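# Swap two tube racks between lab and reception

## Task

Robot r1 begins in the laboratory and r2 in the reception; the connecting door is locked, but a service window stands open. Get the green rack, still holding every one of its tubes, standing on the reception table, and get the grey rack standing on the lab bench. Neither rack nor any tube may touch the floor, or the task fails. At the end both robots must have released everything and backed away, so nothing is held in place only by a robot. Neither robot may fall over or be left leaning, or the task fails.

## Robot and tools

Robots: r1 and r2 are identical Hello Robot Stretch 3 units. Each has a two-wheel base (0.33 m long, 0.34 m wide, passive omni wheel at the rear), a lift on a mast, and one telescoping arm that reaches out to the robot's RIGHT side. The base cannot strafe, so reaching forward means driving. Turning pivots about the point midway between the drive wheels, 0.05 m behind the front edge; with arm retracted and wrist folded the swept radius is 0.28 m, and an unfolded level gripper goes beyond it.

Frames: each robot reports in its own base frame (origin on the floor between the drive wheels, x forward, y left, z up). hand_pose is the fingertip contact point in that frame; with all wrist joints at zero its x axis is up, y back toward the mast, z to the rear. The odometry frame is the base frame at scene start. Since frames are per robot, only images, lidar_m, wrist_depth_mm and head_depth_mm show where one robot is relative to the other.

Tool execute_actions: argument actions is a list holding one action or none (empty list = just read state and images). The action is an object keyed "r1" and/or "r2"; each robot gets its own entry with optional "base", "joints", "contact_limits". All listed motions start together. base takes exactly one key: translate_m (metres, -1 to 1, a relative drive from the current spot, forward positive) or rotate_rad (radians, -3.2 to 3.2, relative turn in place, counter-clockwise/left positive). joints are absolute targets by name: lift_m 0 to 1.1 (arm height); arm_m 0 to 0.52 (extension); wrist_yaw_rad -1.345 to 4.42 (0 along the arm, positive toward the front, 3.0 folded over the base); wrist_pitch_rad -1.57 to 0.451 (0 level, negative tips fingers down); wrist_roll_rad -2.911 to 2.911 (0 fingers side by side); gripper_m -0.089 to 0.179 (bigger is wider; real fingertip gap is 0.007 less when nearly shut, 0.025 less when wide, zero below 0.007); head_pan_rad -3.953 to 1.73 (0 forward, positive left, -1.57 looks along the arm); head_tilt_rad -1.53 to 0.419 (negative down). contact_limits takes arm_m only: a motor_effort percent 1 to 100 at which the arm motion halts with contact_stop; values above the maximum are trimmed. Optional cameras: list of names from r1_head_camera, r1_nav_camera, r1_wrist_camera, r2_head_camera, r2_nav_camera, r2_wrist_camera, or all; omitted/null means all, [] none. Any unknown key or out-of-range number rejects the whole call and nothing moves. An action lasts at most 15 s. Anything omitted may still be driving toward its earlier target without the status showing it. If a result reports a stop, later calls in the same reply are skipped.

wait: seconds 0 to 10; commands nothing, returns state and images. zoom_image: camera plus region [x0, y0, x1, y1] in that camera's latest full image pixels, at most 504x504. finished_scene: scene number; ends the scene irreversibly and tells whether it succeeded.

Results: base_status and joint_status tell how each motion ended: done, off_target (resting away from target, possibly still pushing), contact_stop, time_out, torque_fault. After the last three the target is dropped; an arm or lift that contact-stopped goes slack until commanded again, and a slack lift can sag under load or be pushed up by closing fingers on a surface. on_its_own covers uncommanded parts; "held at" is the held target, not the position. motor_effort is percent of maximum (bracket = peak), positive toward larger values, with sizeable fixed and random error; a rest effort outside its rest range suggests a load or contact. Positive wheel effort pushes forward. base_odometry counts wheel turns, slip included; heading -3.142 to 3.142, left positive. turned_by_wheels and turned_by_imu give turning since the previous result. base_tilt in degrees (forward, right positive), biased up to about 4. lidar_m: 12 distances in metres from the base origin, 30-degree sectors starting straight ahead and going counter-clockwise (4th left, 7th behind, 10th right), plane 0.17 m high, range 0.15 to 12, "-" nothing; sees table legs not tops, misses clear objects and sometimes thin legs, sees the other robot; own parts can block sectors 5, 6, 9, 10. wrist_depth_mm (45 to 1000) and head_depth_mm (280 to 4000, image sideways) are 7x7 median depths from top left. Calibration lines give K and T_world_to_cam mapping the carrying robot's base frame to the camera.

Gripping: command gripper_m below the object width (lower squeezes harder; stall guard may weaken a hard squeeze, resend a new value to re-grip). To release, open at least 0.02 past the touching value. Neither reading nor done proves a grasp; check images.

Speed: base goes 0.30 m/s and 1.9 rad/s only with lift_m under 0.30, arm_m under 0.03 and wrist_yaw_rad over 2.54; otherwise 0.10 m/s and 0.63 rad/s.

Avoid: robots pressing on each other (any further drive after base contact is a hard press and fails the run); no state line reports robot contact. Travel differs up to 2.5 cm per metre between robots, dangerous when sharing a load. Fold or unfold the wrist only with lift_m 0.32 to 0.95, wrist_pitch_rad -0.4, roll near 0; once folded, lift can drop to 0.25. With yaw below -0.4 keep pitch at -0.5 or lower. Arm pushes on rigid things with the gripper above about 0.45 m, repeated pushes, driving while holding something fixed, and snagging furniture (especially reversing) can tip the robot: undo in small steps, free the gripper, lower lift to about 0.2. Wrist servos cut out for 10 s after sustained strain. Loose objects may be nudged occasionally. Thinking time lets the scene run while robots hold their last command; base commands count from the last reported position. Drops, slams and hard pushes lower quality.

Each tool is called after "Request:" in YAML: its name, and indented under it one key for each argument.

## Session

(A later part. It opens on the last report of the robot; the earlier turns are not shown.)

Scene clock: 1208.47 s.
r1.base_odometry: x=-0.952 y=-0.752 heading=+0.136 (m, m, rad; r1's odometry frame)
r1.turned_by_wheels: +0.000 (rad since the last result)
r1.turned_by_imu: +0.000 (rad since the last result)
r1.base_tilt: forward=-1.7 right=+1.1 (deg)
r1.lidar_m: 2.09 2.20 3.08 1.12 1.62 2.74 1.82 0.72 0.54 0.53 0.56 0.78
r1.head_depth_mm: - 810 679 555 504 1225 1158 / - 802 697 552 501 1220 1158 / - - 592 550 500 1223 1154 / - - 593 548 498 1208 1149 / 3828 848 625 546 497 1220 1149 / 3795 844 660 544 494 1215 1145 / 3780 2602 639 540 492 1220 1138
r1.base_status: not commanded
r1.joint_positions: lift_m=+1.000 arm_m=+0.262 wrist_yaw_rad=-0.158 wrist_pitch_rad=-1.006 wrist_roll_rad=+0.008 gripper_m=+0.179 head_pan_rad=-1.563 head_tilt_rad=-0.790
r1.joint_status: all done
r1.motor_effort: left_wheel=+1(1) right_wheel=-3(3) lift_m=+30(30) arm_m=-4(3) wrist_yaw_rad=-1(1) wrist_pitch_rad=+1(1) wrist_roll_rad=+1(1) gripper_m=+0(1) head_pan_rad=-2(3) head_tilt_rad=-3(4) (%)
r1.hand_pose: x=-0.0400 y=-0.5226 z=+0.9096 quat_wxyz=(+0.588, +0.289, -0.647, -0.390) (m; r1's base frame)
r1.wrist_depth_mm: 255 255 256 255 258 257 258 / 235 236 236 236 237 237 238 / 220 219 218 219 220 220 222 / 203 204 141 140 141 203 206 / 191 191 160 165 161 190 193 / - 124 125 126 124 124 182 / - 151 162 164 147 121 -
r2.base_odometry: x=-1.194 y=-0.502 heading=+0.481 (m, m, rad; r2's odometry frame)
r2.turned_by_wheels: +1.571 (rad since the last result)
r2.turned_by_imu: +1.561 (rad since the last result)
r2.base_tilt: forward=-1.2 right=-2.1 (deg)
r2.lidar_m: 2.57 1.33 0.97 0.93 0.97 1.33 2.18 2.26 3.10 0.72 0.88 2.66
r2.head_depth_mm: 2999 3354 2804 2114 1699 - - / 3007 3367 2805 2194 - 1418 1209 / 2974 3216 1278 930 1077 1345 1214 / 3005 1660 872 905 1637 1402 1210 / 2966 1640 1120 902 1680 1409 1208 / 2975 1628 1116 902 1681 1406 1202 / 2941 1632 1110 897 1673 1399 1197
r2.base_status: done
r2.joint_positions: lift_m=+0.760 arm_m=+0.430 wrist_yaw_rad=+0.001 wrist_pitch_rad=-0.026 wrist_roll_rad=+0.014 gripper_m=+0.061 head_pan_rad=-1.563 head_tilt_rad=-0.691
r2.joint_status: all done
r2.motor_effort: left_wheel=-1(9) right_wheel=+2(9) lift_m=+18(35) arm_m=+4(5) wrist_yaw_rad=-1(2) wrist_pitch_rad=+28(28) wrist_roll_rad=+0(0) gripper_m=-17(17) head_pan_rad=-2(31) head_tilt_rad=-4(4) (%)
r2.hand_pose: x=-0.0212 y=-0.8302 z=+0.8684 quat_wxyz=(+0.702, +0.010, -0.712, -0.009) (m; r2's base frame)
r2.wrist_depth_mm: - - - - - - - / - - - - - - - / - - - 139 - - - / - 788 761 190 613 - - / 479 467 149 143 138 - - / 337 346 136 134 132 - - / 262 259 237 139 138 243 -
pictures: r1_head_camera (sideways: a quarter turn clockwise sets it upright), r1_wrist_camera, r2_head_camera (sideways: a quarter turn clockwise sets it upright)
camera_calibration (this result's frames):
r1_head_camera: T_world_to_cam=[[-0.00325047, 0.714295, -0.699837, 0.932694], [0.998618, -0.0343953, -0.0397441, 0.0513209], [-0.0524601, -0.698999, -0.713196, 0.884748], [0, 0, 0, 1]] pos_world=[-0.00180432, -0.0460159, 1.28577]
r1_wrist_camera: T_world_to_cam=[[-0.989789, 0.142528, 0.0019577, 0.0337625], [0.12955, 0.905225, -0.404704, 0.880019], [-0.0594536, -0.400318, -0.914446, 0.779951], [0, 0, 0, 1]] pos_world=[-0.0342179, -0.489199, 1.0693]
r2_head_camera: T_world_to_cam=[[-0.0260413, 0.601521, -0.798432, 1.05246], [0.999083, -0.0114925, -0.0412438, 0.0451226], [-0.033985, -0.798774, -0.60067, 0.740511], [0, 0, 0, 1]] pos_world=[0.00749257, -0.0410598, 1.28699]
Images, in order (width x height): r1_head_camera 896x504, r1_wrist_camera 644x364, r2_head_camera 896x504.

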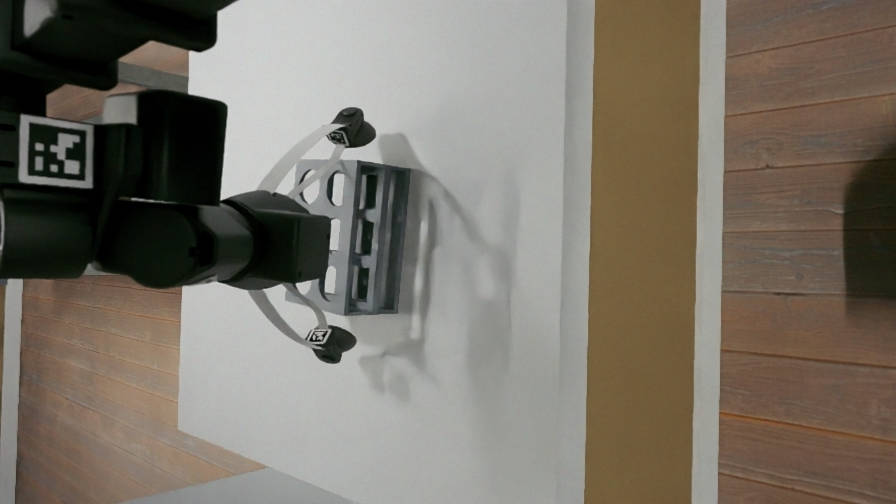

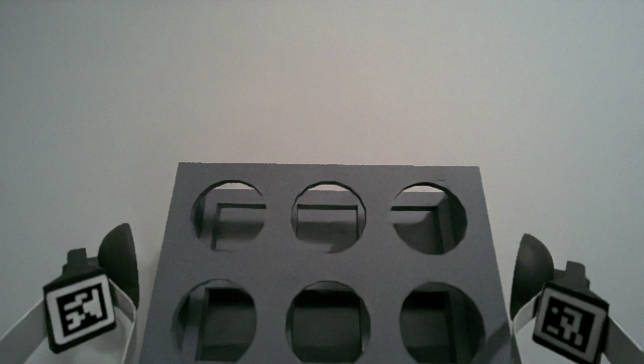

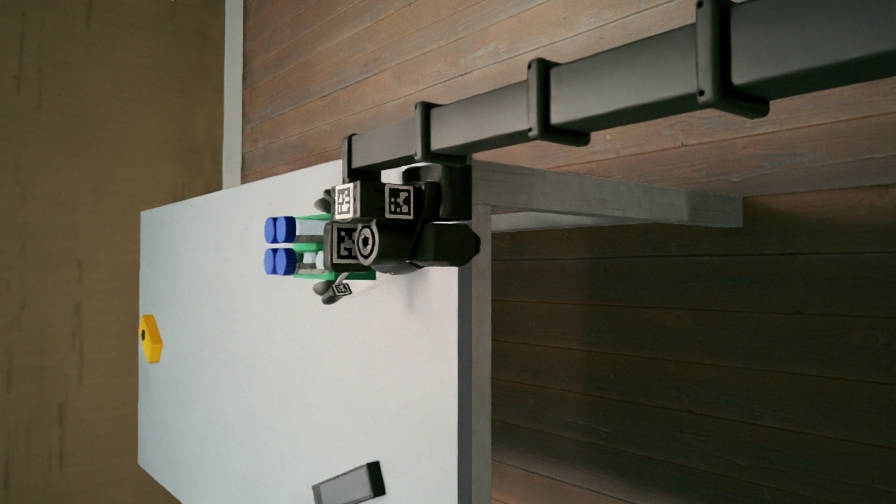

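Request:
execute_actions:
  actions:
    - {"r1": {"joints": {"gripper_m": 0.10}}, "r2": {"base": {"translate_m": 0.08}, "joints": {"lift_m": 0.72}}}
  cameras: ["r1_wrist_camera"]

Request:
execute_actions:
  actions:
    - {"r1": {"joints": {"lift_m": 1.05}}, "r2": {"joints": {"lift_m": 0.70}}}
  cameras: ["r1_head_camera", "r1_wrist_camera", "r2_head_camera", "r2_wrist_camera"]

Scene clock: 1219.57 s.
r1.base_odometry: x=-0.952 y=-0.752 heading=+0.136 (m, m, rad; r1's odometry frame)
r1.turned_by_wheels: +0.000 (rad since the last result)
r1.turned_by_imu: +0.000 (rad since the last result)
r1.base_tilt: forward=-1.6 right=+1.0 (deg)
r1.lidar_m: 2.09 2.19 3.07 1.12 1.63 2.73 1.82 0.72 0.54 0.53 0.55 0.78
r1.head_depth_mm: - 811 679 555 504 1230 1159 / - 805 678 553 502 1223 1156 / - - 592 551 500 1215 1159 / - - 574 549 499 1213 1145 / 3867 852 627 547 496 1218 1148 / 3758 848 662 545 495 1222 1138 / 3753 2679 639 543 492 1225 1143
r1.base_status: not commanded
r1.joint_positions: lift_m=+1.001 arm_m=+0.262 wrist_yaw_rad=-0.160 wrist_pitch_rad=-0.955 wrist_roll_rad=+0.006 gripper_m=+0.101 head_pan_rad=-1.563 head_tilt_rad=-0.790
r1.joint_status: all done
r1.motor_effort: left_wheel=+0(5) right_wheel=-1(7) lift_m=+16(30) arm_m=+0(4) wrist_yaw_rad=+0(2) wrist_pitch_rad=-13(14) wrist_roll_rad=+3(3) gripper_m=-21(99) head_pan_rad=-2(2) head_tilt_rad=-3(4) (%)
r1.hand_pose: x=-0.0421 y=-0.5335 z=+0.9163 quat_wxyz=(+0.598, +0.273, -0.653, -0.375) (m; r1's base frame)
r1.wrist_depth_mm: 287 284 284 285 288 288 286 / 258 257 259 259 259 262 259 / 236 236 237 238 236 238 238 / 218 217 218 219 219 218 219 / 202 203 171 174 172 204 203 / 190 - 131 131 131 131 188 / - 156 153 170 168 143 178
r2.base_odometry: x=-1.123 y=-0.464 heading=+0.481 (m, m, rad; r2's odometry frame)
r2.turned_by_wheels: +0.000 (rad since the last result)
r2.turned_by_imu: -0.002 (rad since the last result)
r2.base_tilt: forward=-1.2 right=-2.0 (deg)
r2.lidar_m: 2.48 1.33 0.97 0.94 0.97 1.32 2.26 2.35 0.75 0.74 0.84 2.59
r2.head_depth_mm: 3003 3352 2780 2129 1710 1445 - / 2957 3332 2690 923 - 1382 1191 / 2992 1784 1131 - 1562 1314 1207 / 2969 1662 958 - 1691 1406 1208 / 2973 1646 1122 905 1679 1405 1207 / 2973 1638 1117 899 1675 1404 1203 / 2955 1735 1112 897 1678 1399 1198
r2.base_status: done
r2.joint_positions: lift_m=+0.720 arm_m=+0.430 wrist_yaw_rad=+0.001 wrist_pitch_rad=-0.026 wrist_roll_rad=+0.014 gripper_m=+0.061 head_pan_rad=-1.563 head_tilt_rad=-0.691
r2.joint_status: all done
r2.motor_effort: left_wheel=-3(5) right_wheel=+2(11) lift_m=+18(17) arm_m=+4(4) wrist_yaw_rad=-2(1) wrist_pitch_rad=+28(27) wrist_roll_rad=+0(0) gripper_m=-17(17) head_pan_rad=-2(2) head_tilt_rad=-3(4) (%)
r2.hand_pose: x=-0.0212 y=-0.8302 z=+0.8284 quat_wxyz=(+0.702, +0.010, -0.712, -0.009) (m; r2's base frame)
r2.wrist_depth_mm: - - - - - - - / - - - - - - - / - - - 139 - - - / - 605 572 190 427 - - / 336 359 149 142 138 337 - / 260 267 136 134 133 - 236 / 201 199 182 139 138 187 186
pictures: r1_wrist_camera
camera_calibration (this result's frames):
r1_wrist_camera: T_world_to_cam=[[-0.989741, 0.142817, 0.00389907, 0.0316665], [0.125755, 0.8838, -0.450647, 0.923447], [-0.0678063, -0.445534, -0.892694, 0.737173], [0, 0, 0, 1]] pos_world=[-0.0348015, -0.492229, 1.0741]
Images, in order (width x height): r1_wrist_camera 644x364.

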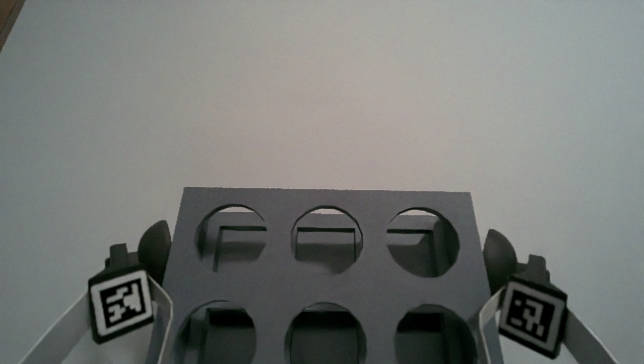

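Scene clock: 1220.87 s.
r1.base_odometry: x=-0.952 y=-0.752 heading=+0.136 (m, m, rad; r1's odometry frame)
r1.turned_by_wheels: +0.000 (rad since the last result)
r1.turned_by_imu: +0.000 (rad since the last result)
r1.base_tilt: forward=-1.8 right=+1.0 (deg)
r1.lidar_m: 2.09 2.19 3.07 1.12 1.62 2.73 1.82 0.72 0.54 0.53 0.55 0.78
r1.head_depth_mm: 2134 872 678 555 503 1227 1159 / - 864 655 553 501 1225 1151 / - 862 551 550 499 1215 1156 / - - 550 549 498 1222 1152 / 3822 848 618 546 495 1217 1146 / 3885 842 662 543 495 1222 1148 / 3789 2618 638 541 492 1224 1137
r1.base_status: not commanded
r1.joint_positions: lift_m=+1.050 arm_m=+0.262 wrist_yaw_rad=-0.160 wrist_pitch_rad=-1.011 wrist_roll_rad=+0.006 gripper_m=+0.101 head_pan_rad=-1.563 head_tilt_rad=-0.790
r1.joint_status: all done
r1.motor_effort: left_wheel=+0(1) right_wheel=-1(1) lift_m=+42(44) arm_m=+1(0) wrist_yaw_rad=+1(1) wrist_pitch_rad=+3(14) wrist_roll_rad=+2(2) gripper_m=-19(21) head_pan_rad=-3(3) head_tilt_rad=-3(4) (%)
r1.hand_pose: x=-0.0401 y=-0.5211 z=+0.9586 quat_wxyz=(+0.587, +0.291, -0.646, -0.392) (m; r1's base frame)
r1.wrist_depth_mm: - 322 322 319 323 324 323 / 301 296 297 297 298 298 300 / 276 275 275 276 275 278 279 / 257 257 259 257 257 260 258 / 241 241 170 173 167 243 242 / 226 - 132 131 131 132 228 / 214 210 155 175 157 128 216
r2.base_odometry: x=-1.123 y=-0.464 heading=+0.481 (m, m, rad; r2's odometry frame)
r2.turned_by_wheels: +0.000 (rad since the last result)
r2.turned_by_imu: +0.000 (rad since the last result)
r2.base_tilt: forward=-1.3 right=-2.1 (deg)
r2.lidar_m: 2.49 1.33 0.97 0.94 0.97 1.33 2.26 2.35 0.75 0.74 0.83 2.59
r2.head_depth_mm: 3007 3341 2803 2115 1697 1449 1242 / 2992 3315 2681 923 1793 - 1190 / 2968 1791 1133 - 1561 1323 1210 / 2975 1656 1121 - 1680 1409 1212 / 2971 1642 1129 906 1677 1403 1208 / 2957 1639 1118 900 1678 1401 1200 / 2968 1750 1113 901 1676 1398 1201
r2.base_status: not commanded
r2.joint_positions: lift_m=+0.701 arm_m=+0.430 wrist_yaw_rad=+0.001 wrist_pitch_rad=-0.010 wrist_roll_rad=+0.014 gripper_m=+0.061 head_pan_rad=-1.563 head_tilt_rad=-0.691
r2.joint_status: all done
r2.motor_effort: left_wheel=-3(3) right_wheel=+3(3) lift_m=+16(18) arm_m=+4(4) wrist_yaw_rad=-1(1) wrist_pitch_rad=+20(28) wrist_roll_rad=+0(0) gripper_m=-17(17) head_pan_rad=-2(3) head_tilt_rad=-3(4) (%)
r2.hand_pose: x=-0.0212 y=-0.8306 z=+0.8125 quat_wxyz=(+0.702, +0.004, -0.712, -0.004) (m; r2's base frame)
r2.wrist_depth_mm: - - - - - - - / - - - - - - - / - - - 137 - - - / 588 576 544 190 391 - - / 307 324 147 141 137 302 315 / 233 237 136 133 133 - 209 / 179 176 160 140 138 166 164
pictures: r1_head_camera (sideways: a quarter turn clockwise sets it upright), r1_wrist_camera, r2_head_camera (sideways: a quarter turn clockwise sets it upright), r2_wrist_camera
camera_calibration (this result's frames):
r1_head_camera: T_world_to_cam=[[-0.00324952, 0.714315, -0.699817, 0.932667], [0.998618, -0.0343957, -0.0397453, 0.0513225], [-0.0524613, -0.698978, -0.713216, 0.884774], [0, 0, 0, 1]] pos_world=[-0.0018044, -0.0460154, 1.28577]
r1_wrist_camera: T_world_to_cam=[[-0.989767, 0.142659, 0.00295114, 0.0325366], [0.129556, 0.90714, -0.40039, 0.895417], [-0.0597964, -0.39591, -0.91634, 0.829464], [0, 0, 0, 1]] pos_world=[-0.034204, -0.488517, 1.11849]
r2_head_camera: T_world_to_cam=[[-0.0260412, 0.601521, -0.798432, 1.05246], [0.999083, -0.0114926, -0.0412438, 0.0451226], [-0.0339851, -0.798774, -0.60067, 0.740511], [0, 0, 0, 1]] pos_world=[0.00749257, -0.0410598, 1.28699]
r2_wrist_camera: T_world_to_cam=[[-0.998228, -0.0495907, -0.0329004, -0.0301023], [0.0207947, 0.227336, -0.973594, 1.00968], [0.0557607, -0.972553, -0.225902, -0.457826], [0, 0, 0, 1]] pos_world=[-0.0255162, -0.676289, 0.878601]
Images, in order (width x height): r1_head_camera 896x504, r1_wrist_camera 644x364, r2_head_camera 896x504, r2_wrist_camera 644x364.

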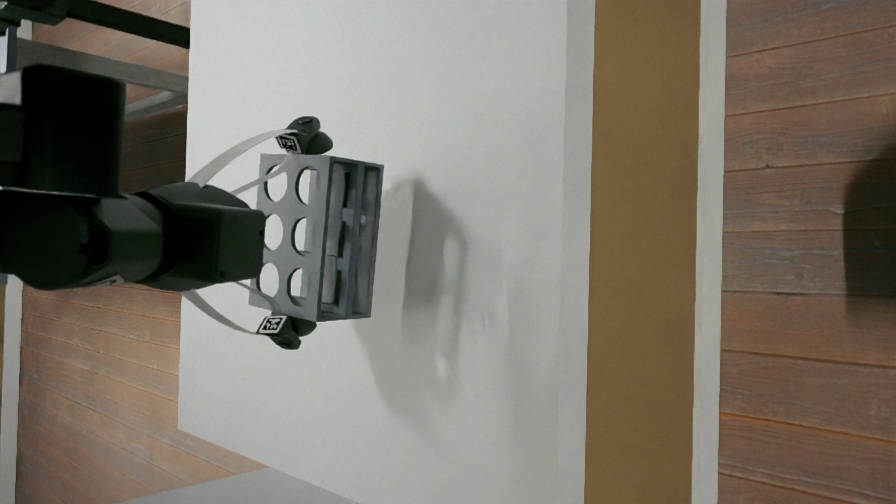

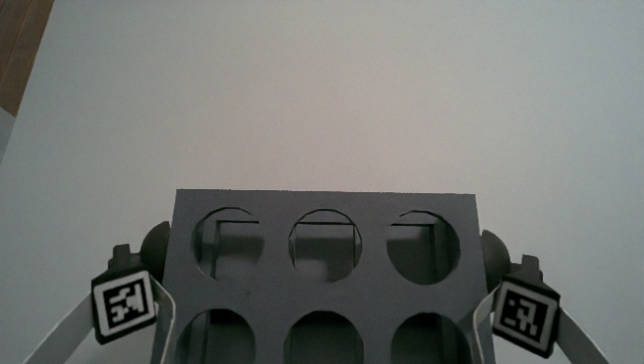

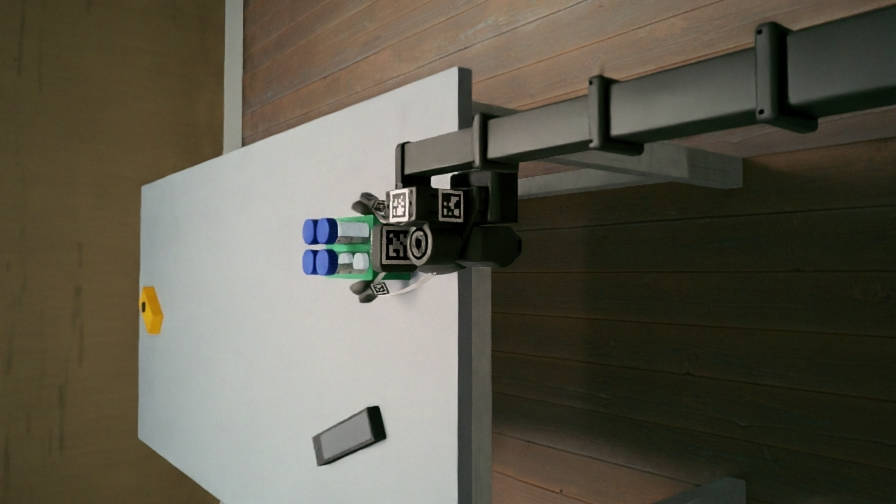

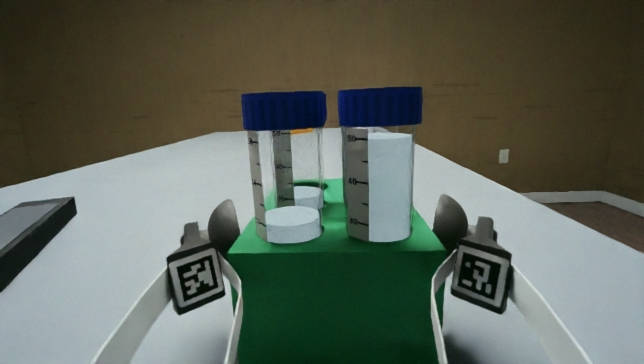

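Request:
execute_actions:
  actions:
    - {"r1": {"base": {"rotate_rad": 1.82}, "joints": {"arm_m": 0.02, "head_pan_rad": 0.0, "head_tilt_rad": -0.7}}, "r2": {"joints": {"gripper_m": 0.15}}}
  cameras: ["r1_wrist_camera", "r2_wrist_camera"]

Request:
execute_actions:
  actions:
    - {"r1": {"base": {"translate_m": 0.6}}, "r2": {"joints": {"arm_m": 0.05, "lift_m": 0.75}}}
  cameras: ["r1_head_camera", "r1_wrist_camera", "r2_head_camera"]

Scene clock: 1253.77 s.
r1.base_odometry: x=-0.952 y=-0.752 heading=+1.956 (m, m, rad; r1's odometry frame)
r1.turned_by_wheels: +1.820 (rad since the last result)
r1.turned_by_imu: +1.836 (rad since the last result)
r1.base_tilt: forward=-1.7 right=+1.0 (deg)
r1.lidar_m: 1.26 3.02 2.65 1.03 0.61 0.53 0.53 0.62 1.04 2.10 2.44 1.12
r1.head_depth_mm: 3172 3156 2493 1959 1627 1368 1187 / 2211 1389 1219 1846 1612 1370 1189 / 2198 1370 2304 1957 1594 1360 1184 / 2186 1364 2307 1932 1596 1354 1176 / 3470 1357 2289 1930 1592 1356 1182 / 3666 1349 1487 1767 1590 1355 1170 / 3736 3314 2433 1927 1585 1348 1169
r1.base_status: done
r1.joint_positions: lift_m=+1.050 arm_m=+0.020 wrist_yaw_rad=-0.160 wrist_pitch_rad=-1.011 wrist_roll_rad=+0.006 gripper_m=+0.101 head_pan_rad=-0.007 head_tilt_rad=-0.705
r1.joint_status: all done
r1.motor_effort: left_wheel=-3(8) right_wheel=+2(8) lift_m=+43(42) arm_m=-3(4) wrist_yaw_rad=+0(0) wrist_pitch_rad=+3(3) wrist_roll_rad=+2(2) gripper_m=-19(19) head_pan_rad=+2(37) head_tilt_rad=+2(11) (%)
r1.hand_pose: x=-0.0400 y=-0.2793 z=+0.9585 quat_wxyz=(+0.587, +0.291, -0.645, -0.392) (m; r1's base frame)
r1.wrist_depth_mm: - - - - - - 792 / - - - - - - 791 / - - - - - - 780 / - - - - - - 770 / - - 171 173 166 987 734 / - - 131 131 132 132 710 / - - 155 175 157 128 657
r2.base_odometry: x=-1.123 y=-0.464 heading=+0.481 (m, m, rad; r2's odometry frame)
r2.turned_by_wheels: +0.000 (rad since the last result)
r2.turned_by_imu: -0.002 (rad since the last result)
r2.base_tilt: forward=-1.3 right=-2.1 (deg)
r2.lidar_m: 2.49 1.33 0.97 0.94 0.97 1.32 2.26 2.35 0.75 0.74 0.84 2.59
r2.head_depth_mm: 2951 3338 2810 2119 1704 1456 1238 / 2996 3350 2661 920 1799 - 1188 / 2978 1783 1132 - 1565 1320 1208 / 2968 1663 1100 - 1683 1408 1212 / 2971 1641 1125 904 1680 1405 1210 / 2931 1642 1121 904 1682 1397 1206 / 2911 1746 1110 899 1680 1402 1200
r2.base_status: not commanded
r2.joint_positions: lift_m=+0.701 arm_m=+0.430 wrist_yaw_rad=+0.001 wrist_pitch_rad=+0.007 wrist_roll_rad=+0.014 gripper_m=+0.150 head_pan_rad=-1.563 head_tilt_rad=-0.691
r2.joint_status: all done
r2.motor_effort: left_wheel=-3(3) right_wheel=+2(2) lift_m=+16(16) arm_m=+5(4) wrist_yaw_rad=-2(1) wrist_pitch_rad=+12(20) wrist_roll_rad=+0(0) gripper_m=+0(82) head_pan_rad=-2(2) head_tilt_rad=-3(4) (%)
r2.hand_pose: x=-0.0212 y=-0.8311 z=+0.8169 quat_wxyz=(+0.702, -0.002, -0.712, +0.002) (m; r2's base frame)
r2.wrist_depth_mm: - - - - - - - / - - - - - - - / - - - 131 - - - / - 619 567 191 421 - - / 324 379 311 144 140 335 - / 242 - 136 133 131 217 224 / 196 184 166 137 137 173 170
pictures: r1_wrist_camera, r2_wrist_camera
camera_calibration (this result's frames):
r1_wrist_camera: T_world_to_cam=[[-0.989823, 0.142272, 0.00294835, -0.00199771], [0.129238, 0.907426, -0.399844, 0.675603], [-0.0595621, -0.395394, -0.916578, 0.925508], [0, 0, 0, 1]] pos_world=[-0.0341657, -0.246836, 1.11844]
r2_wrist_camera: T_world_to_cam=[[-0.998227, -0.0501472, -0.032066, -0.0311224], [0.0208115, 0.210673, -0.977335, 1.00324], [0.0557661, -0.976269, -0.209256, -0.473933], [0, 0, 0, 1]] pos_world=[-0.0255168, -0.675603, 0.880331]
Images, in order (width x height): r1_wrist_camera 644x364, r2_wrist_camera 644x364.

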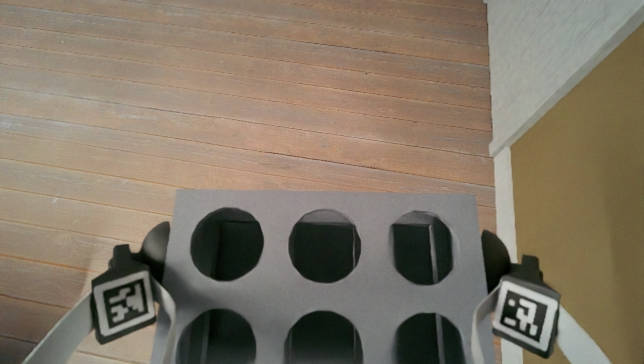

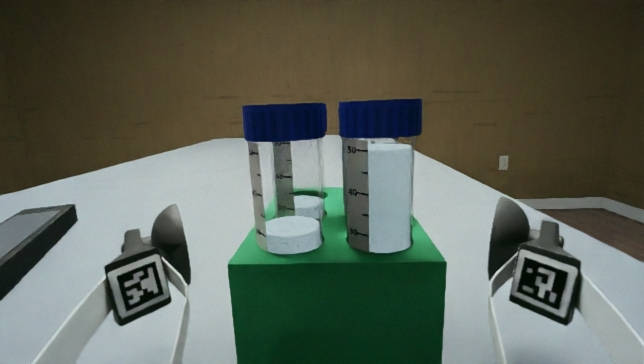

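Scene clock: 1260.90 s.
r1.base_odometry: x=-1.178 y=-0.196 heading=+1.955 (m, m, rad; r1's odometry frame)
r1.turned_by_wheels: +0.000 (rad since the last result)
r1.turned_by_imu: +0.000 (rad since the last result)
r1.base_tilt: forward=-1.7 right=+1.2 (deg)
r1.lidar_m: 0.81 0.68 2.49 2.15 1.26 1.10 1.10 1.29 2.22 2.26 2.65 0.57
r1.head_depth_mm: 2705 1399 1016 796 745 969 1189 / 2792 1391 1007 794 1489 1367 1173 / 2850 1372 1003 785 1529 1366 1182 / 2904 1365 997 789 1524 1361 1178 / 2989 1360 994 783 1547 1354 1177 / 3089 3292 984 803 1510 1296 1178 / 3143 3321 2306 817 1021 1318 1167
r1.base_status: done
r1.joint_positions: lift_m=+1.050 arm_m=+0.020 wrist_yaw_rad=-0.160 wrist_pitch_rad=-1.011 wrist_roll_rad=+0.006 gripper_m=+0.101 head_pan_rad=-0.007 head_tilt_rad=-0.705
r1.joint_status: not commanded
r1.motor_effort: left_wheel=-3(4) right_wheel=+3(8) lift_m=+42(42) arm_m=-4(4) wrist_yaw_rad=+1(0) wrist_pitch_rad=+3(3) wrist_roll_rad=+2(2) gripper_m=-19(19) head_pan_rad=+3(3) head_tilt_rad=+2(3) (%)
r1.hand_pose: x=-0.0400 y=-0.2793 z=+0.9585 quat_wxyz=(+0.587, +0.291, -0.645, -0.392) (m; r1's base frame)
r1.wrist_depth_mm: - - - - - - - / - - - - - - - / - - - - - - - / - - - - - - - / - - 170 173 166 - - / 706 - 131 131 131 133 - / - - 154 175 157 128 -
r2.base_odometry: x=-1.123 y=-0.464 heading=+0.481 (m, m, rad; r2's odometry frame)
r2.turned_by_wheels: +0.000 (rad since the last result)
r2.turned_by_imu: -0.002 (rad since the last result)
r2.base_tilt: forward=-1.3 right=-2.1 (deg)
r2.lidar_m: 2.49 1.33 0.97 0.94 0.97 1.32 2.26 2.35 0.75 0.74 0.83 2.58
r2.head_depth_mm: 3003 3344 2805 2136 1691 1442 - / 2981 3324 2690 912 1649 1447 - / 2967 1787 1132 912 1560 1242 - / 2969 1656 1028 900 1692 - 1207 / 2968 1645 1120 902 1660 1406 1208 / 2936 1634 1116 900 1685 1404 1204 / 2963 1733 1111 899 1673 1396 1201
r2.base_status: not commanded
r2.joint_positions: lift_m=+0.749 arm_m=+0.050 wrist_yaw_rad=+0.001 wrist_pitch_rad=+0.008 wrist_roll_rad=+0.014 gripper_m=+0.150 head_pan_rad=-1.563 head_tilt_rad=-0.691
r2.joint_status: all done
r2.motor_effort: left_wheel=-3(3) right_wheel=+3(2) lift_m=+38(39) arm_m=-4(2) wrist_yaw_rad=+0(2) wrist_pitch_rad=+11(12) wrist_roll_rad=+0(0) gripper_m=+0(0) head_pan_rad=-3(2) head_tilt_rad=-3(3) (%)
r2.hand_pose: x=-0.0213 y=-0.4517 z=+0.8661 quat_wxyz=(+0.702, -0.002, -0.712, +0.003) (m; r2's base frame)
r2.wrist_depth_mm: - - - - - - - / - - - - - - - / - - - - - - - / - - 852 645 816 - - / 516 546 480 477 462 481 - / 487 - 479 484 476 - - / 522 - - - - - -
pictures: r1_head_camera (sideways: a quarter turn clockwise sets it upright), r1_wrist_camera, r2_head_camera (sideways: a quarter turn clockwise sets it upright)
camera_calibration (this result's frames):
r1_head_camera: T_world_to_cam=[[-0.651878, 0.00679092, -0.758293, 1.01284], [0.0522842, 0.997983, -0.0360094, 0.0522357], [0.756519, -0.0631205, -0.650918, 0.79881], [0, 0, 0, 1]] pos_world=[0.0531989, -0.00858709, 1.28987]
r1_wrist_camera: T_world_to_cam=[[-0.989823, 0.142272, 0.00294833, -0.00199779], [0.129237, 0.907426, -0.399844, 0.675603], [-0.0595618, -0.395394, -0.916579, 0.925508], [0, 0, 0, 1]] pos_world=[-0.0341657, -0.246836, 1.11844]
r2_head_camera: T_world_to_cam=[[-0.0260408, 0.601521, -0.798432, 1.05246], [0.999083, -0.0114933, -0.0412438, 0.0451226], [-0.0339857, -0.798774, -0.60067, 0.740511], [0, 0, 0, 1]] pos_world=[0.00749254, -0.0410598, 1.28699]
Images, in order (width x height): r1_head_camera 896x504, r1_wrist_camera 644x364, r2_head_camera 896x504.

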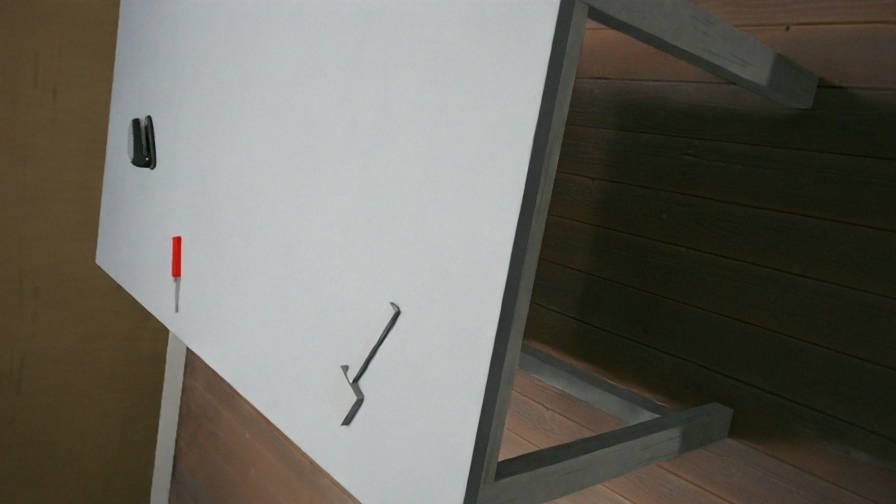

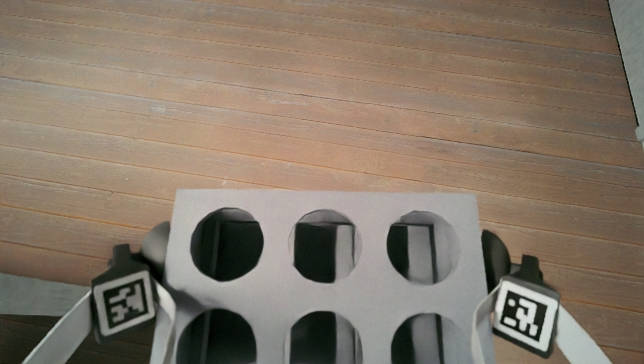

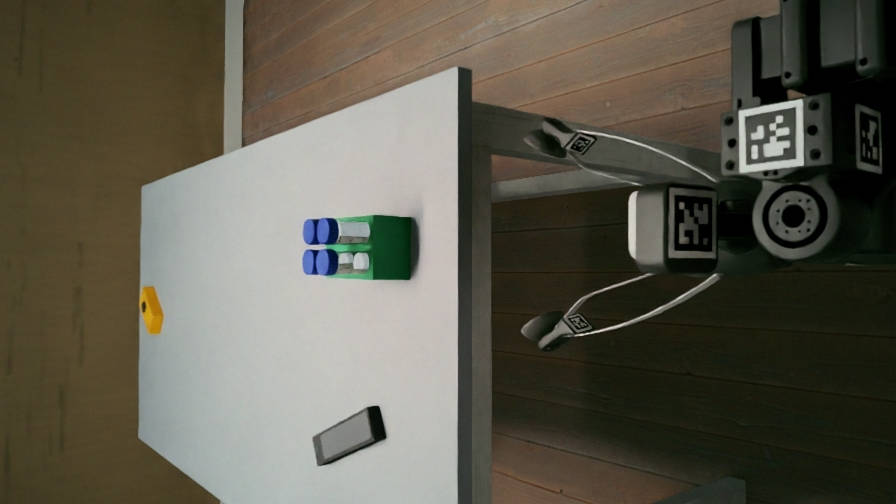

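Request:
execute_actions:
  actions:
    - {"r1": {"base": {"rotate_rad": 1.30}, "joints": {"arm_m": 0.385, "lift_m": 0.91, "head_pan_rad": -1.57, "head_tilt_rad": -0.8}}}
  cameras: ["r1_head_camera"]

Request:
execute_actions:
  actions:
    - {"r1": {"joints": {"lift_m": 0.882}}}
  cameras: ["r1_head_camera", "r1_wrist_camera"]

Scene clock: 1286.83 s.
r1.base_odometry: x=-1.178 y=-0.196 heading=-3.028 (m, m, rad; r1's odometry frame)
r1.turned_by_wheels: +1.300 (rad since the last result)
r1.turned_by_imu: +1.311 (rad since the last result)
r1.base_tilt: forward=-1.7 right=+1.2 (deg)
r1.lidar_m: 2.49 1.56 1.14 1.10 1.14 1.52 2.26 2.34 0.57 1.60 0.68 2.58
r1.head_depth_mm: 2957 2964 - - 1495 1316 1158 / 2891 - 856 762 1425 1314 1160 / 2772 - 878 757 1467 1264 1153 / 1642 - 720 743 1491 1297 1153 / 1463 1111 866 754 1501 1299 1148 / 1529 1101 862 745 1487 1294 1141 / 1508 1099 861 742 1427 1290 1138
r1.base_status: done
r1.joint_positions: lift_m=+0.910 arm_m=+0.385 wrist_yaw_rad=-0.160 wrist_pitch_rad=-1.011 wrist_roll_rad=+0.006 gripper_m=+0.101 head_pan_rad=-1.563 head_tilt_rad=-0.790
r1.joint_status: all done
r1.motor_effort: left_wheel=-2(8) right_wheel=+3(7) lift_m=+31(37) arm_m=+4(2) wrist_yaw_rad=+1(0) wrist_pitch_rad=+3(3) wrist_roll_rad=+2(3) gripper_m=-19(18) head_pan_rad=-3(35) head_tilt_rad=-3(11) (%)
r1.hand_pose: x=-0.0400 y=-0.6437 z=+0.8189 quat_wxyz=(+0.587, +0.291, -0.645, -0.392) (m; r1's base frame)
r1.wrist_depth_mm: 296 299 296 298 297 296 - / 274 274 272 275 275 277 - / 252 254 254 255 257 256 263 / 237 237 238 238 239 239 238 / 222 222 171 173 166 224 224 / 209 - 132 132 131 133 212 / 198 193 155 175 156 128 200
r2.base_odometry: x=-1.123 y=-0.464 heading=+0.481 (m, m, rad; r2's odometry frame)
r2.turned_by_wheels: +0.000 (rad since the last result)
r2.turned_by_imu: -0.002 (rad since the last result)
r2.base_tilt: forward=-1.2 right=-2.1 (deg)
r2.lidar_m: 2.49 1.33 0.97 0.93 0.97 1.33 2.25 2.35 0.75 0.74 0.84 2.59
r2.head_depth_mm: 3003 3313 2807 2119 1702 1455 - / 2973 3345 2678 914 1652 1452 - / 2974 1786 1133 909 1564 1240 - / 2964 1659 1030 904 1692 - 1206 / 2954 1651 1119 905 1657 1410 1212 / 2968 1650 1117 901 1672 1397 1206 / 2933 1751 1113 896 1670 1404 1206
r2.base_status: not commanded
r2.joint_positions: lift_m=+0.749 arm_m=+0.050 wrist_yaw_rad=+0.001 wrist_pitch_rad=+0.008 wrist_roll_rad=+0.014 gripper_m=+0.150 head_pan_rad=-1.563 head_tilt_rad=-0.691
r2.joint_status: not commanded
r2.motor_effort: left_wheel=-3(2) right_wheel=+2(2) lift_m=+38(39) arm_m=-4(4) wrist_yaw_rad=-1(1) wrist_pitch_rad=+11(11) wrist_roll_rad=+0(0) gripper_m=+0(0) head_pan_rad=-2(3) head_tilt_rad=-3(4) (%)
r2.hand_pose: x=-0.0213 y=-0.4517 z=+0.8661 quat_wxyz=(+0.702, -0.002, -0.712, +0.003) (m; r2's base frame)
r2.wrist_depth_mm: - - - - - - - / - - - - - - - / - - - - - - - / - - 825 643 799 - - / 505 542 484 470 458 493 - / 494 - 483 480 468 - - / 516 - - - - - -
pictures: r1_head_camera (sideways: a quarter turn clockwise sets it upright)
camera_calibration (this result's frames):
r1_head_camera: T_world_to_cam=[[-0.00317275, 0.714401, -0.69973, 0.932554], [0.998614, -0.0344991, -0.0397504, 0.0513292], [-0.0525377, -0.698886, -0.713301, 0.884885], [0, 0, 0, 1]] pos_world=[-0.0018094, -0.0460126, 1.28577]
Images, in order (width x height): r1_head_camera 896x504.

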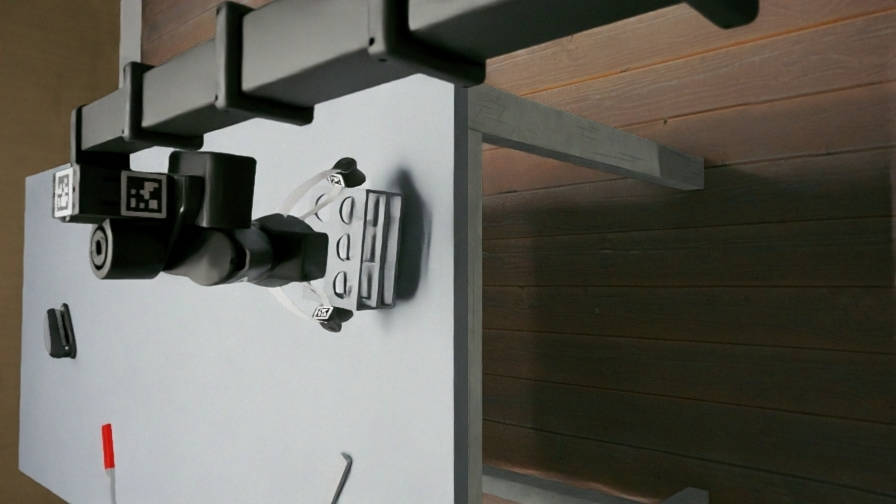

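Scene clock: 1287.93 s.
r1.base_odometry: x=-1.178 y=-0.196 heading=-3.028 (m, m, rad; r1's odometry frame)
r1.turned_by_wheels: +0.000 (rad since the last result)
r1.turned_by_imu: +0.000 (rad since the last result)
r1.base_tilt: forward=-1.6 right=+1.1 (deg)
r1.lidar_m: 2.49 1.56 1.14 1.10 1.14 1.53 2.25 2.35 0.57 1.60 0.68 2.58
r1.head_depth_mm: 2942 2851 - - - 1310 1155 / 2943 - 854 760 1423 1314 1159 / 1776 - 880 752 1473 1261 1156 / 1571 - 788 737 1503 1304 1150 / 1467 1110 865 754 1492 1296 1150 / 1513 1102 863 748 1485 1295 1146 / 1501 1094 855 745 1422 1294 1139
r1.base_status: not commanded
r1.joint_positions: lift_m=+0.885 arm_m=+0.385 wrist_yaw_rad=-0.160 wrist_pitch_rad=-0.988 wrist_roll_rad=+0.007 gripper_m=+0.101 head_pan_rad=-1.563 head_tilt_rad=-0.790
r1.joint_status: lift_m contact_stop (moved -0.025 of -0.028)
r1.on_its_own: lift_m is slack since a contact_stop, until your next command for it
r1.motor_effort: left_wheel=-2(3) right_wheel=+1(2) lift_m=+35(33) arm_m=+3(3) wrist_yaw_rad=+1(1) wrist_pitch_rad=-4(5) wrist_roll_rad=+2(2) gripper_m=-19(19) head_pan_rad=-2(2) head_tilt_rad=-3(4) (%)
r1.hand_pose: x=-0.0409 y=-0.6490 z=+0.7969 quat_wxyz=(+0.592, +0.283, -0.649, -0.385) (m; r1's base frame)
r1.wrist_depth_mm: 274 274 274 274 275 277 - / 250 252 250 253 253 254 262 / 232 231 233 234 233 234 235 / 216 217 216 216 218 216 217 / 201 201 171 174 167 203 203 / 191 - 131 132 132 134 190 / - 174 155 172 157 127 179
r2.base_odometry: x=-1.123 y=-0.464 heading=+0.481 (m, m, rad; r2's odometry frame)
r2.turned_by_wheels: +0.000 (rad since the last result)
r2.turned_by_imu: +0.000 (rad since the last result)
r2.base_tilt: forward=-1.3 right=-2.1 (deg)
r2.lidar_m: 2.49 1.33 0.97 0.93 0.97 1.33 2.26 2.34 0.75 0.74 0.83 2.59
r2.head_depth_mm: 2980 3342 2801 2122 1694 1457 - / 2991 3345 2696 911 1641 1457 - / 2975 1786 1136 911 1568 1243 - / 2982 1670 1033 901 1688 - 1211 / 2966 1647 1120 903 1662 1407 1205 / 2941 1636 1114 904 1669 1403 1205 / 2943 1749 1112 901 1670 1396 1202
r2.base_status: not commanded
r2.joint_positions: lift_m=+0.749 arm_m=+0.050 wrist_yaw_rad=+0.001 wrist_pitch_rad=+0.008 wrist_roll_rad=+0.014 gripper_m=+0.150 head_pan_rad=-1.563 head_tilt_rad=-0.691
r2.joint_status: not commanded
r2.motor_effort: left_wheel=-2(3) right_wheel=+3(2) lift_m=+38(38) arm_m=-4(4) wrist_yaw_rad=-1(1) wrist_pitch_rad=+11(11) wrist_roll_rad=+0(0) gripper_m=+0(0) head_pan_rad=-2(2) head_tilt_rad=-3(3) (%)
r2.hand_pose: x=-0.0213 y=-0.4517 z=+0.8661 quat_wxyz=(+0.702, -0.002, -0.712, +0.003) (m; r2's base frame)
r2.wrist_depth_mm: - - - - - - - / - - - - - - - / - - - - - - - / - - 845 654 812 - - / 510 550 487 472 462 492 - / 489 - 480 482 485 - - / 524 - - - - - -
pictures: r1_head_camera (sideways: a quarter turn clockwise sets it upright), r1_wrist_camera
camera_calibration (this result's frames):
r1_head_camera: T_world_to_cam=[[-0.00317433, 0.714599, -0.699527, 0.93229], [0.998614, -0.0344877, -0.0397623, 0.0513446], [-0.0525392, -0.698684, -0.713499, 0.885142], [0, 0, 0, 1]] pos_world=[-0.00180943, -0.046008, 1.28575]
r1_wrist_camera: T_world_to_cam=[[-0.989714, 0.143025, 0.00308505, 0.0505934], [0.128472, 0.898085, -0.42064, 0.956981], [-0.0629326, -0.415917, -0.907223, 0.610252], [0, 0, 0, 1]] pos_world=[-0.0344678, -0.612873, 0.956023]
Images, in order (width x height): r1_head_camera 896x504, r1_wrist_camera 644x364.

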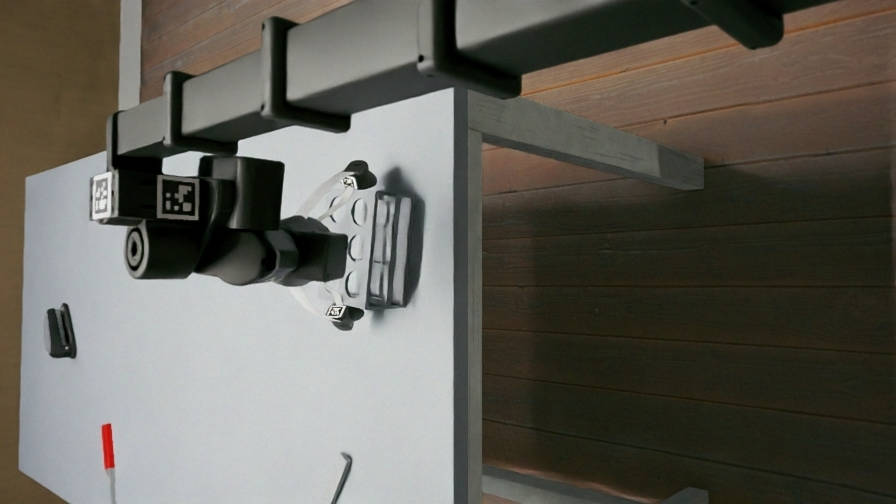

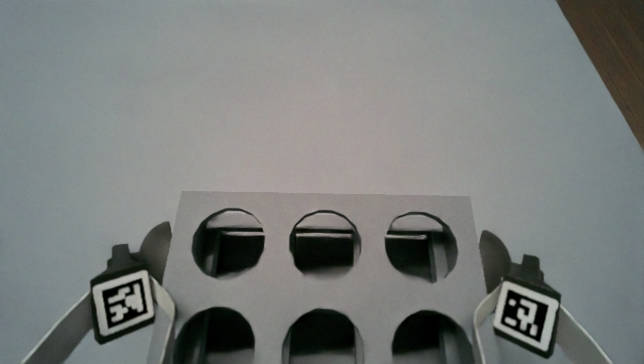

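Request:
execute_actions:
  actions:
    - {"r1": {"joints": {"gripper_m": 0.179, "lift_m": 0.89}}}
  cameras: []

Request:
execute_actions:
  actions:
    - {"r1": {"joints": {"lift_m": 1.0}}}
  cameras: []

Request:
execute_actions:
  actions:
    - {"r1": {"joints": {"arm_m": 0.05}}}
  cameras: ["r1_head_camera", "r2_head_camera"]

Scene clock: 1298.13 s.
r1.base_odometry: x=-1.178 y=-0.196 heading=-3.028 (m, m, rad; r1's odometry frame)
r1.turned_by_wheels: +0.000 (rad since the last result)
r1.turned_by_imu: +0.000 (rad since the last result)
r1.base_tilt: forward=-1.5 right=+1.1 (deg)
r1.lidar_m: 2.49 1.56 1.14 1.10 1.14 1.52 2.25 2.34 0.57 1.60 0.68 2.58
r1.head_depth_mm: 2982 2835 - - - 1317 1155 / 2958 - 841 751 1422 1312 1154 / 1752 - 878 748 1469 1263 1148 / 1557 - 753 735 1517 1308 1151 / 1472 1108 866 749 1503 1297 1148 / 1521 1100 861 747 1484 1291 1137 / 1511 1093 857 742 1429 1298 1143
r1.base_status: not commanded
r1.joint_positions: lift_m=+0.890 arm_m=+0.385 wrist_yaw_rad=-0.160 wrist_pitch_rad=-1.009 wrist_roll_rad=+0.007 gripper_m=+0.179 head_pan_rad=-1.563 head_tilt_rad=-0.790
r1.joint_status: all done
r1.motor_effort: left_wheel=-2(2) right_wheel=+2(2) lift_m=+42(42) arm_m=+2(3) wrist_yaw_rad=+1(1) wrist_pitch_rad=+2(4) wrist_roll_rad=+2(2) gripper_m=+0(89) head_pan_rad=-3(2) head_tilt_rad=-3(3) (%)
r1.hand_pose: x=-0.0401 y=-0.6442 z=+0.7987 quat_wxyz=(+0.588, +0.290, -0.646, -0.392) (m; r1's base frame)
r1.wrist_depth_mm: 270 270 269 271 270 271 - / 249 250 249 250 249 250 259 / 230 232 232 231 232 232 233 / 216 216 216 216 217 218 218 / 202 203 171 174 172 204 205 / - 161 133 133 133 162 193 / - 178 157 174 156 177 -
r2.base_odometry: x=-1.123 y=-0.464 heading=+0.481 (m, m, rad; r2's odometry frame)
r2.turned_by_wheels: +0.000 (rad since the last result)
r2.turned_by_imu: -0.001 (rad since the last result)
r2.base_tilt: forward=-1.2 right=-2.1 (deg)
r2.lidar_m: 2.48 1.33 0.97 0.93 0.97 1.33 2.26 2.34 0.75 0.74 0.83 2.59
r2.head_depth_mm: 2992 3312 2811 2112 1697 1449 - / 2960 3327 2665 914 1648 1452 - / 2975 1789 1128 911 1568 1243 - / 2975 1652 1030 900 1688 - 1211 / 2971 1649 1125 907 1663 1405 1205 / 2943 1634 1114 903 1672 1404 1200 / 2939 1753 1108 899 1669 1404 1205
r2.base_status: not commanded
r2.joint_positions: lift_m=+0.749 arm_m=+0.050 wrist_yaw_rad=+0.001 wrist_pitch_rad=+0.008 wrist_roll_rad=+0.014 gripper_m=+0.150 head_pan_rad=-1.563 head_tilt_rad=-0.691
r2.joint_status: not commanded
r2.motor_effort: left_wheel=-3(2) right_wheel=+2(2) lift_m=+38(38) arm_m=-4(3) wrist_yaw_rad=-1(1) wrist_pitch_rad=+11(11) wrist_roll_rad=+0(0) gripper_m=+0(0) head_pan_rad=-2(2) head_tilt_rad=-4(3) (%)
r2.hand_pose: x=-0.0213 y=-0.4517 z=+0.8661 quat_wxyz=(+0.702, -0.002, -0.712, +0.003) (m; r2's base frame)
r2.wrist_depth_mm: - - - - - - - / - - - - - - - / - - - - - - - / - - 854 648 812 - - / 505 552 488 468 460 489 - / 489 - 483 480 482 - - / 525 - - - - - -
pictures: none
No camera images: the call's "cameras" was empty. Leave "cameras" out to get every camera's image.

Scene clock: 1299.97 s.
r1.base_odometry: x=-1.178 y=-0.196 heading=-3.028 (m, m, rad; r1's odometry frame)
r1.turned_by_wheels: +0.000 (rad since the last result)
r1.turned_by_imu: +0.000 (rad since the last result)
r1.base_tilt: forward=-1.5 right=+1.2 (deg)
r1.lidar_m: 2.48 1.56 1.14 1.10 1.14 1.53 2.26 2.35 0.57 1.60 0.68 2.58
r1.head_depth_mm: - 2725 2201 1709 1514 1307 1159 / 3017 2707 882 761 1427 1313 1156 / - 1166 875 747 1470 1258 1149 / - - 868 735 1501 1307 1149 / 1464 1108 862 750 1501 1297 1144 / 1524 1102 861 748 1491 1287 1144 / 1507 1096 859 745 1428 1296 1136
r1.base_status: not commanded
r1.joint_positions: lift_m=+1.000 arm_m=+0.385 wrist_yaw_rad=-0.160 wrist_pitch_rad=-1.009 wrist_roll_rad=+0.007 gripper_m=+0.179 head_pan_rad=-1.563 head_tilt_rad=-0.790
r1.joint_status: all done
r1.motor_effort: left_wheel=-2(2) right_wheel=+2(1) lift_m=+41(42) arm_m=+3(2) wrist_yaw_rad=+0(1) wrist_pitch_rad=+2(2) wrist_roll_rad=+2(2) gripper_m=+0(1) head_pan_rad=-2(3) head_tilt_rad=-3(3) (%)
r1.hand_pose: x=-0.0401 y=-0.6442 z=+0.9088 quat_wxyz=(+0.588, +0.290, -0.646, -0.392) (m; r1's base frame)
r1.wrist_depth_mm: 423 424 421 420 424 - - / 387 386 389 389 393 - - / 361 362 359 364 363 366 - / 338 338 337 335 338 338 - / 314 316 316 314 318 316 - / 301 296 294 245 295 297 - / 275 282 276 231 277 283 -
r2.base_odometry: x=-1.123 y=-0.464 heading=+0.481 (m, m, rad; r2's odometry frame)
r2.turned_by_wheels: +0.000 (rad since the last result)
r2.turned_by_imu: +0.000 (rad since the last result)
r2.base_tilt: forward=-1.3 right=-2.1 (deg)
r2.lidar_m: 2.48 1.33 0.97 0.93 0.97 1.33 2.26 2.34 0.75 0.74 0.83 2.59
r2.head_depth_mm: 2985 3350 2824 2112 1704 1449 - / 2995 3356 2648 912 1652 1458 - / 2986 1789 1131 908 1558 1243 - / 2962 1660 1033 900 1693 - 1205 / 2976 1657 1123 905 1655 1405 1210 / 2951 1638 1116 901 1683 1411 1198 / 2932 1748 1110 900 1674 1404 1201
r2.base_status: not commanded
r2.joint_positions: lift_m=+0.749 arm_m=+0.050 wrist_yaw_rad=+0.001 wrist_pitch_rad=+0.008 wrist_roll_rad=+0.014 gripper_m=+0.150 head_pan_rad=-1.563 head_tilt_rad=-0.691
r2.joint_status: not commanded
r2.motor_effort: left_wheel=-2(2) right_wheel=+3(2) lift_m=+39(38) arm_m=-4(4) wrist_yaw_rad=-1(1) wrist_pitch_rad=+11(11) wrist_roll_rad=+0(0) gripper_m=+0(0) head_pan_rad=-2(2) head_tilt_rad=-4(3) (%)
r2.hand_pose: x=-0.0213 y=-0.4517 z=+0.8661 quat_wxyz=(+0.702, -0.002, -0.712, +0.003) (m; r2's base frame)
r2.wrist_depth_mm: - - - - - - - / - - - - - - - / - - - - - - - / - - 871 622 801 - - / 516 552 485 478 470 494 - / 495 - 481 491 472 - - / 511 - - - - - -
pictures: none
No camera images: the call's "cameras" was empty. Leave "cameras" out to get every camera's image.

Scene clock: 1303.63 s.
r1.base_odometry: x=-1.178 y=-0.196 heading=-3.028 (m, m, rad; r1's odometry frame)
r1.turned_by_wheels: +0.000 (rad since the last result)
r1.turned_by_imu: +0.000 (rad since the last result)
r1.base_tilt: forward=-1.6 right=+1.1 (deg)
r1.lidar_m: 2.49 1.55 1.14 1.10 1.14 1.53 2.25 2.34 0.57 1.60 0.68 2.58
r1.head_depth_mm: 2899 - - - 1440 1316 1161 / 2950 - - - 1430 1310 1151 / 1652 1224 - - 1036 1261 1157 / 1559 1167 - - - 1303 1152 / 1473 1110 870 733 1474 1306 1143 / 1525 1101 864 746 1496 1285 1144 / 1500 1091 859 743 1427 1289 1143
r1.base_status: not commanded
r1.joint_positions: lift_m=+1.000 arm_m=+0.050 wrist_yaw_rad=-0.160 wrist_pitch_rad=-1.009 wrist_roll_rad=+0.007 gripper_m=+0.179 head_pan_rad=-1.563 head_tilt_rad=-0.790
r1.joint_status: all done
r1.motor_effort: left_wheel=-2(2) right_wheel=+1(2) lift_m=+41(41) arm_m=-4(6) wrist_yaw_rad=+1(1) wrist_pitch_rad=+2(2) wrist_roll_rad=+2(2) gripper_m=+1(1) head_pan_rad=-3(3) head_tilt_rad=-4(4) (%)
r1.hand_pose: x=-0.0401 y=-0.3097 z=+0.9088 quat_wxyz=(+0.588, +0.290, -0.646, -0.392) (m; r1's base frame)
r1.wrist_depth_mm: 422 422 410 406 427 - - / 390 388 393 395 400 - - / 443 - - - - - - / 652 - - - - - - / - - - - - - - / - - - - - - - / 948 995 - - 987 963 -
r2.base_odometry: x=-1.123 y=-0.464 heading=+0.481 (m, m, rad; r2's odometry frame)
r2.turned_by_wheels: +0.000 (rad since the last result)
r2.turned_by_imu: -0.001 (rad since the last result)
r2.base_tilt: forward=-1.2 right=-2.0 (deg)
r2.lidar_m: 2.49 1.33 0.97 0.94 0.97 1.32 2.26 2.34 0.75 0.74 0.84 2.59
r2.head_depth_mm: 2989 3321 2806 2129 1706 1451 - / 2992 3364 2708 913 1656 1451 - / 2957 1792 1131 911 1566 1243 - / 2953 1651 1030 901 1690 - 1205 / 2957 1653 1122 904 1659 1409 1202 / 2958 1635 1116 900 1678 1404 1207 / 2949 1744 1115 900 1667 1399 1197
r2.base_status: not commanded
r2.joint_positions: lift_m=+0.749 arm_m=+0.050 wrist_yaw_rad=+0.001 wrist_pitch_rad=+0.008 wrist_roll_rad=+0.014 gripper_m=+0.150 head_pan_rad=-1.563 head_tilt_rad=-0.691
r2.joint_status: not commanded
r2.motor_effort: left_wheel=-3(2) right_wheel=+2(2) lift_m=+38(38) arm_m=-4(4) wrist_yaw_rad=-1(2) wrist_pitch_rad=+11(11) wrist_roll_rad=+0(0) gripper_m=+1(0) head_pan_rad=-2(2) head_tilt_rad=-4(3) (%)
r2.hand_pose: x=-0.0213 y=-0.4517 z=+0.8661 quat_wxyz=(+0.702, -0.002, -0.712, +0.003) (m; r2's base frame)
r2.wrist_depth_mm: - - - - - - - / - - - - - - - / - - - - - - - / - - 853 630 795 - - / 512 543 483 476 458 491 - / 496 - 487 479 468 - - / 524 - - - - - -
pictures: r1_head_camera (sideways: a quarter turn clockwise sets it upright), r2_head_camera (sideways: a quarter turn clockwise sets it upright)
camera_calibration (this result's frames):
r1_head_camera: T_world_to_cam=[[-0.00317424, 0.714598, -0.699528, 0.932291], [0.998614, -0.0344878, -0.0397623, 0.0513446], [-0.0525392, -0.698684, -0.713498, 0.885142], [0, 0, 0, 1]] pos_world=[-0.00180943, -0.046008, 1.28575]
r2_head_camera: T_world_to_cam=[[-0.0260408, 0.601521, -0.798432, 1.05246], [0.999083, -0.0114933, -0.0412438, 0.0451226], [-0.0339857, -0.798774, -0.60067, 0.740511], [0, 0, 0, 1]] pos_world=[0.00749254, -0.0410598, 1.28699]
Images, in order (width x height): r1_head_camera 896x504, r2_head_camera 896x504.

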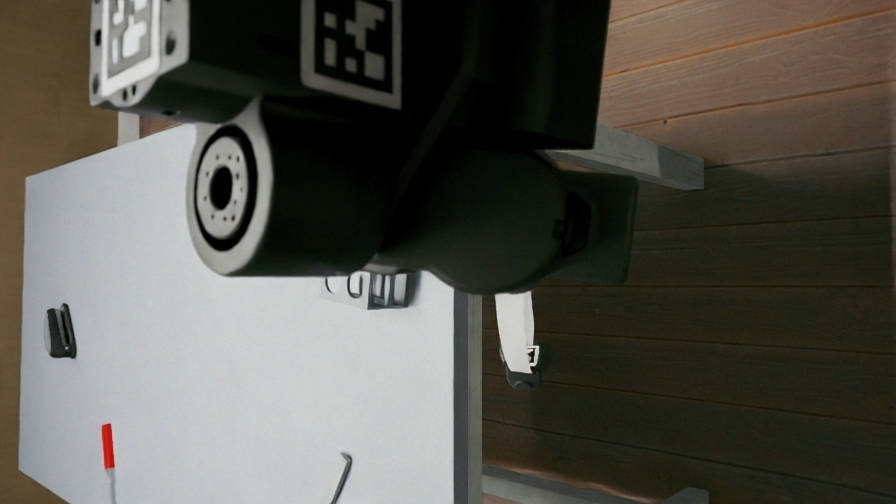

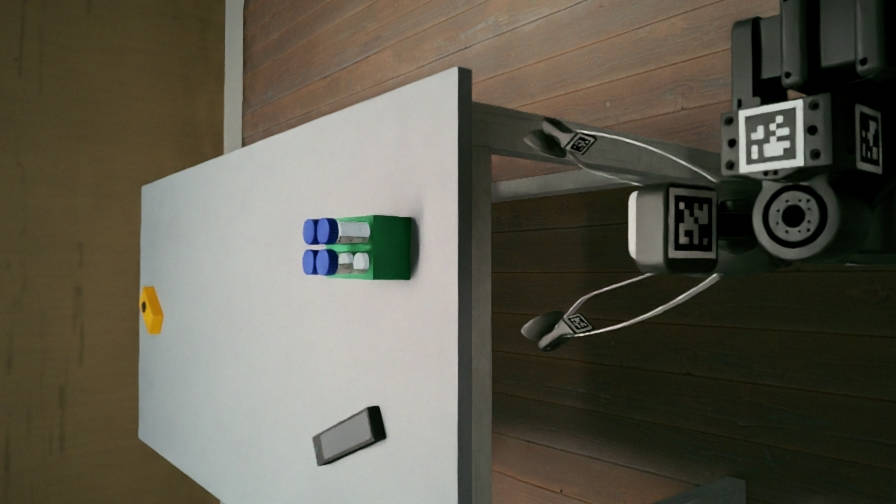

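Both racks are placed and the robots are clear.

Request:
finished_scene:
  scene: 1

The scene is finished: the task was done.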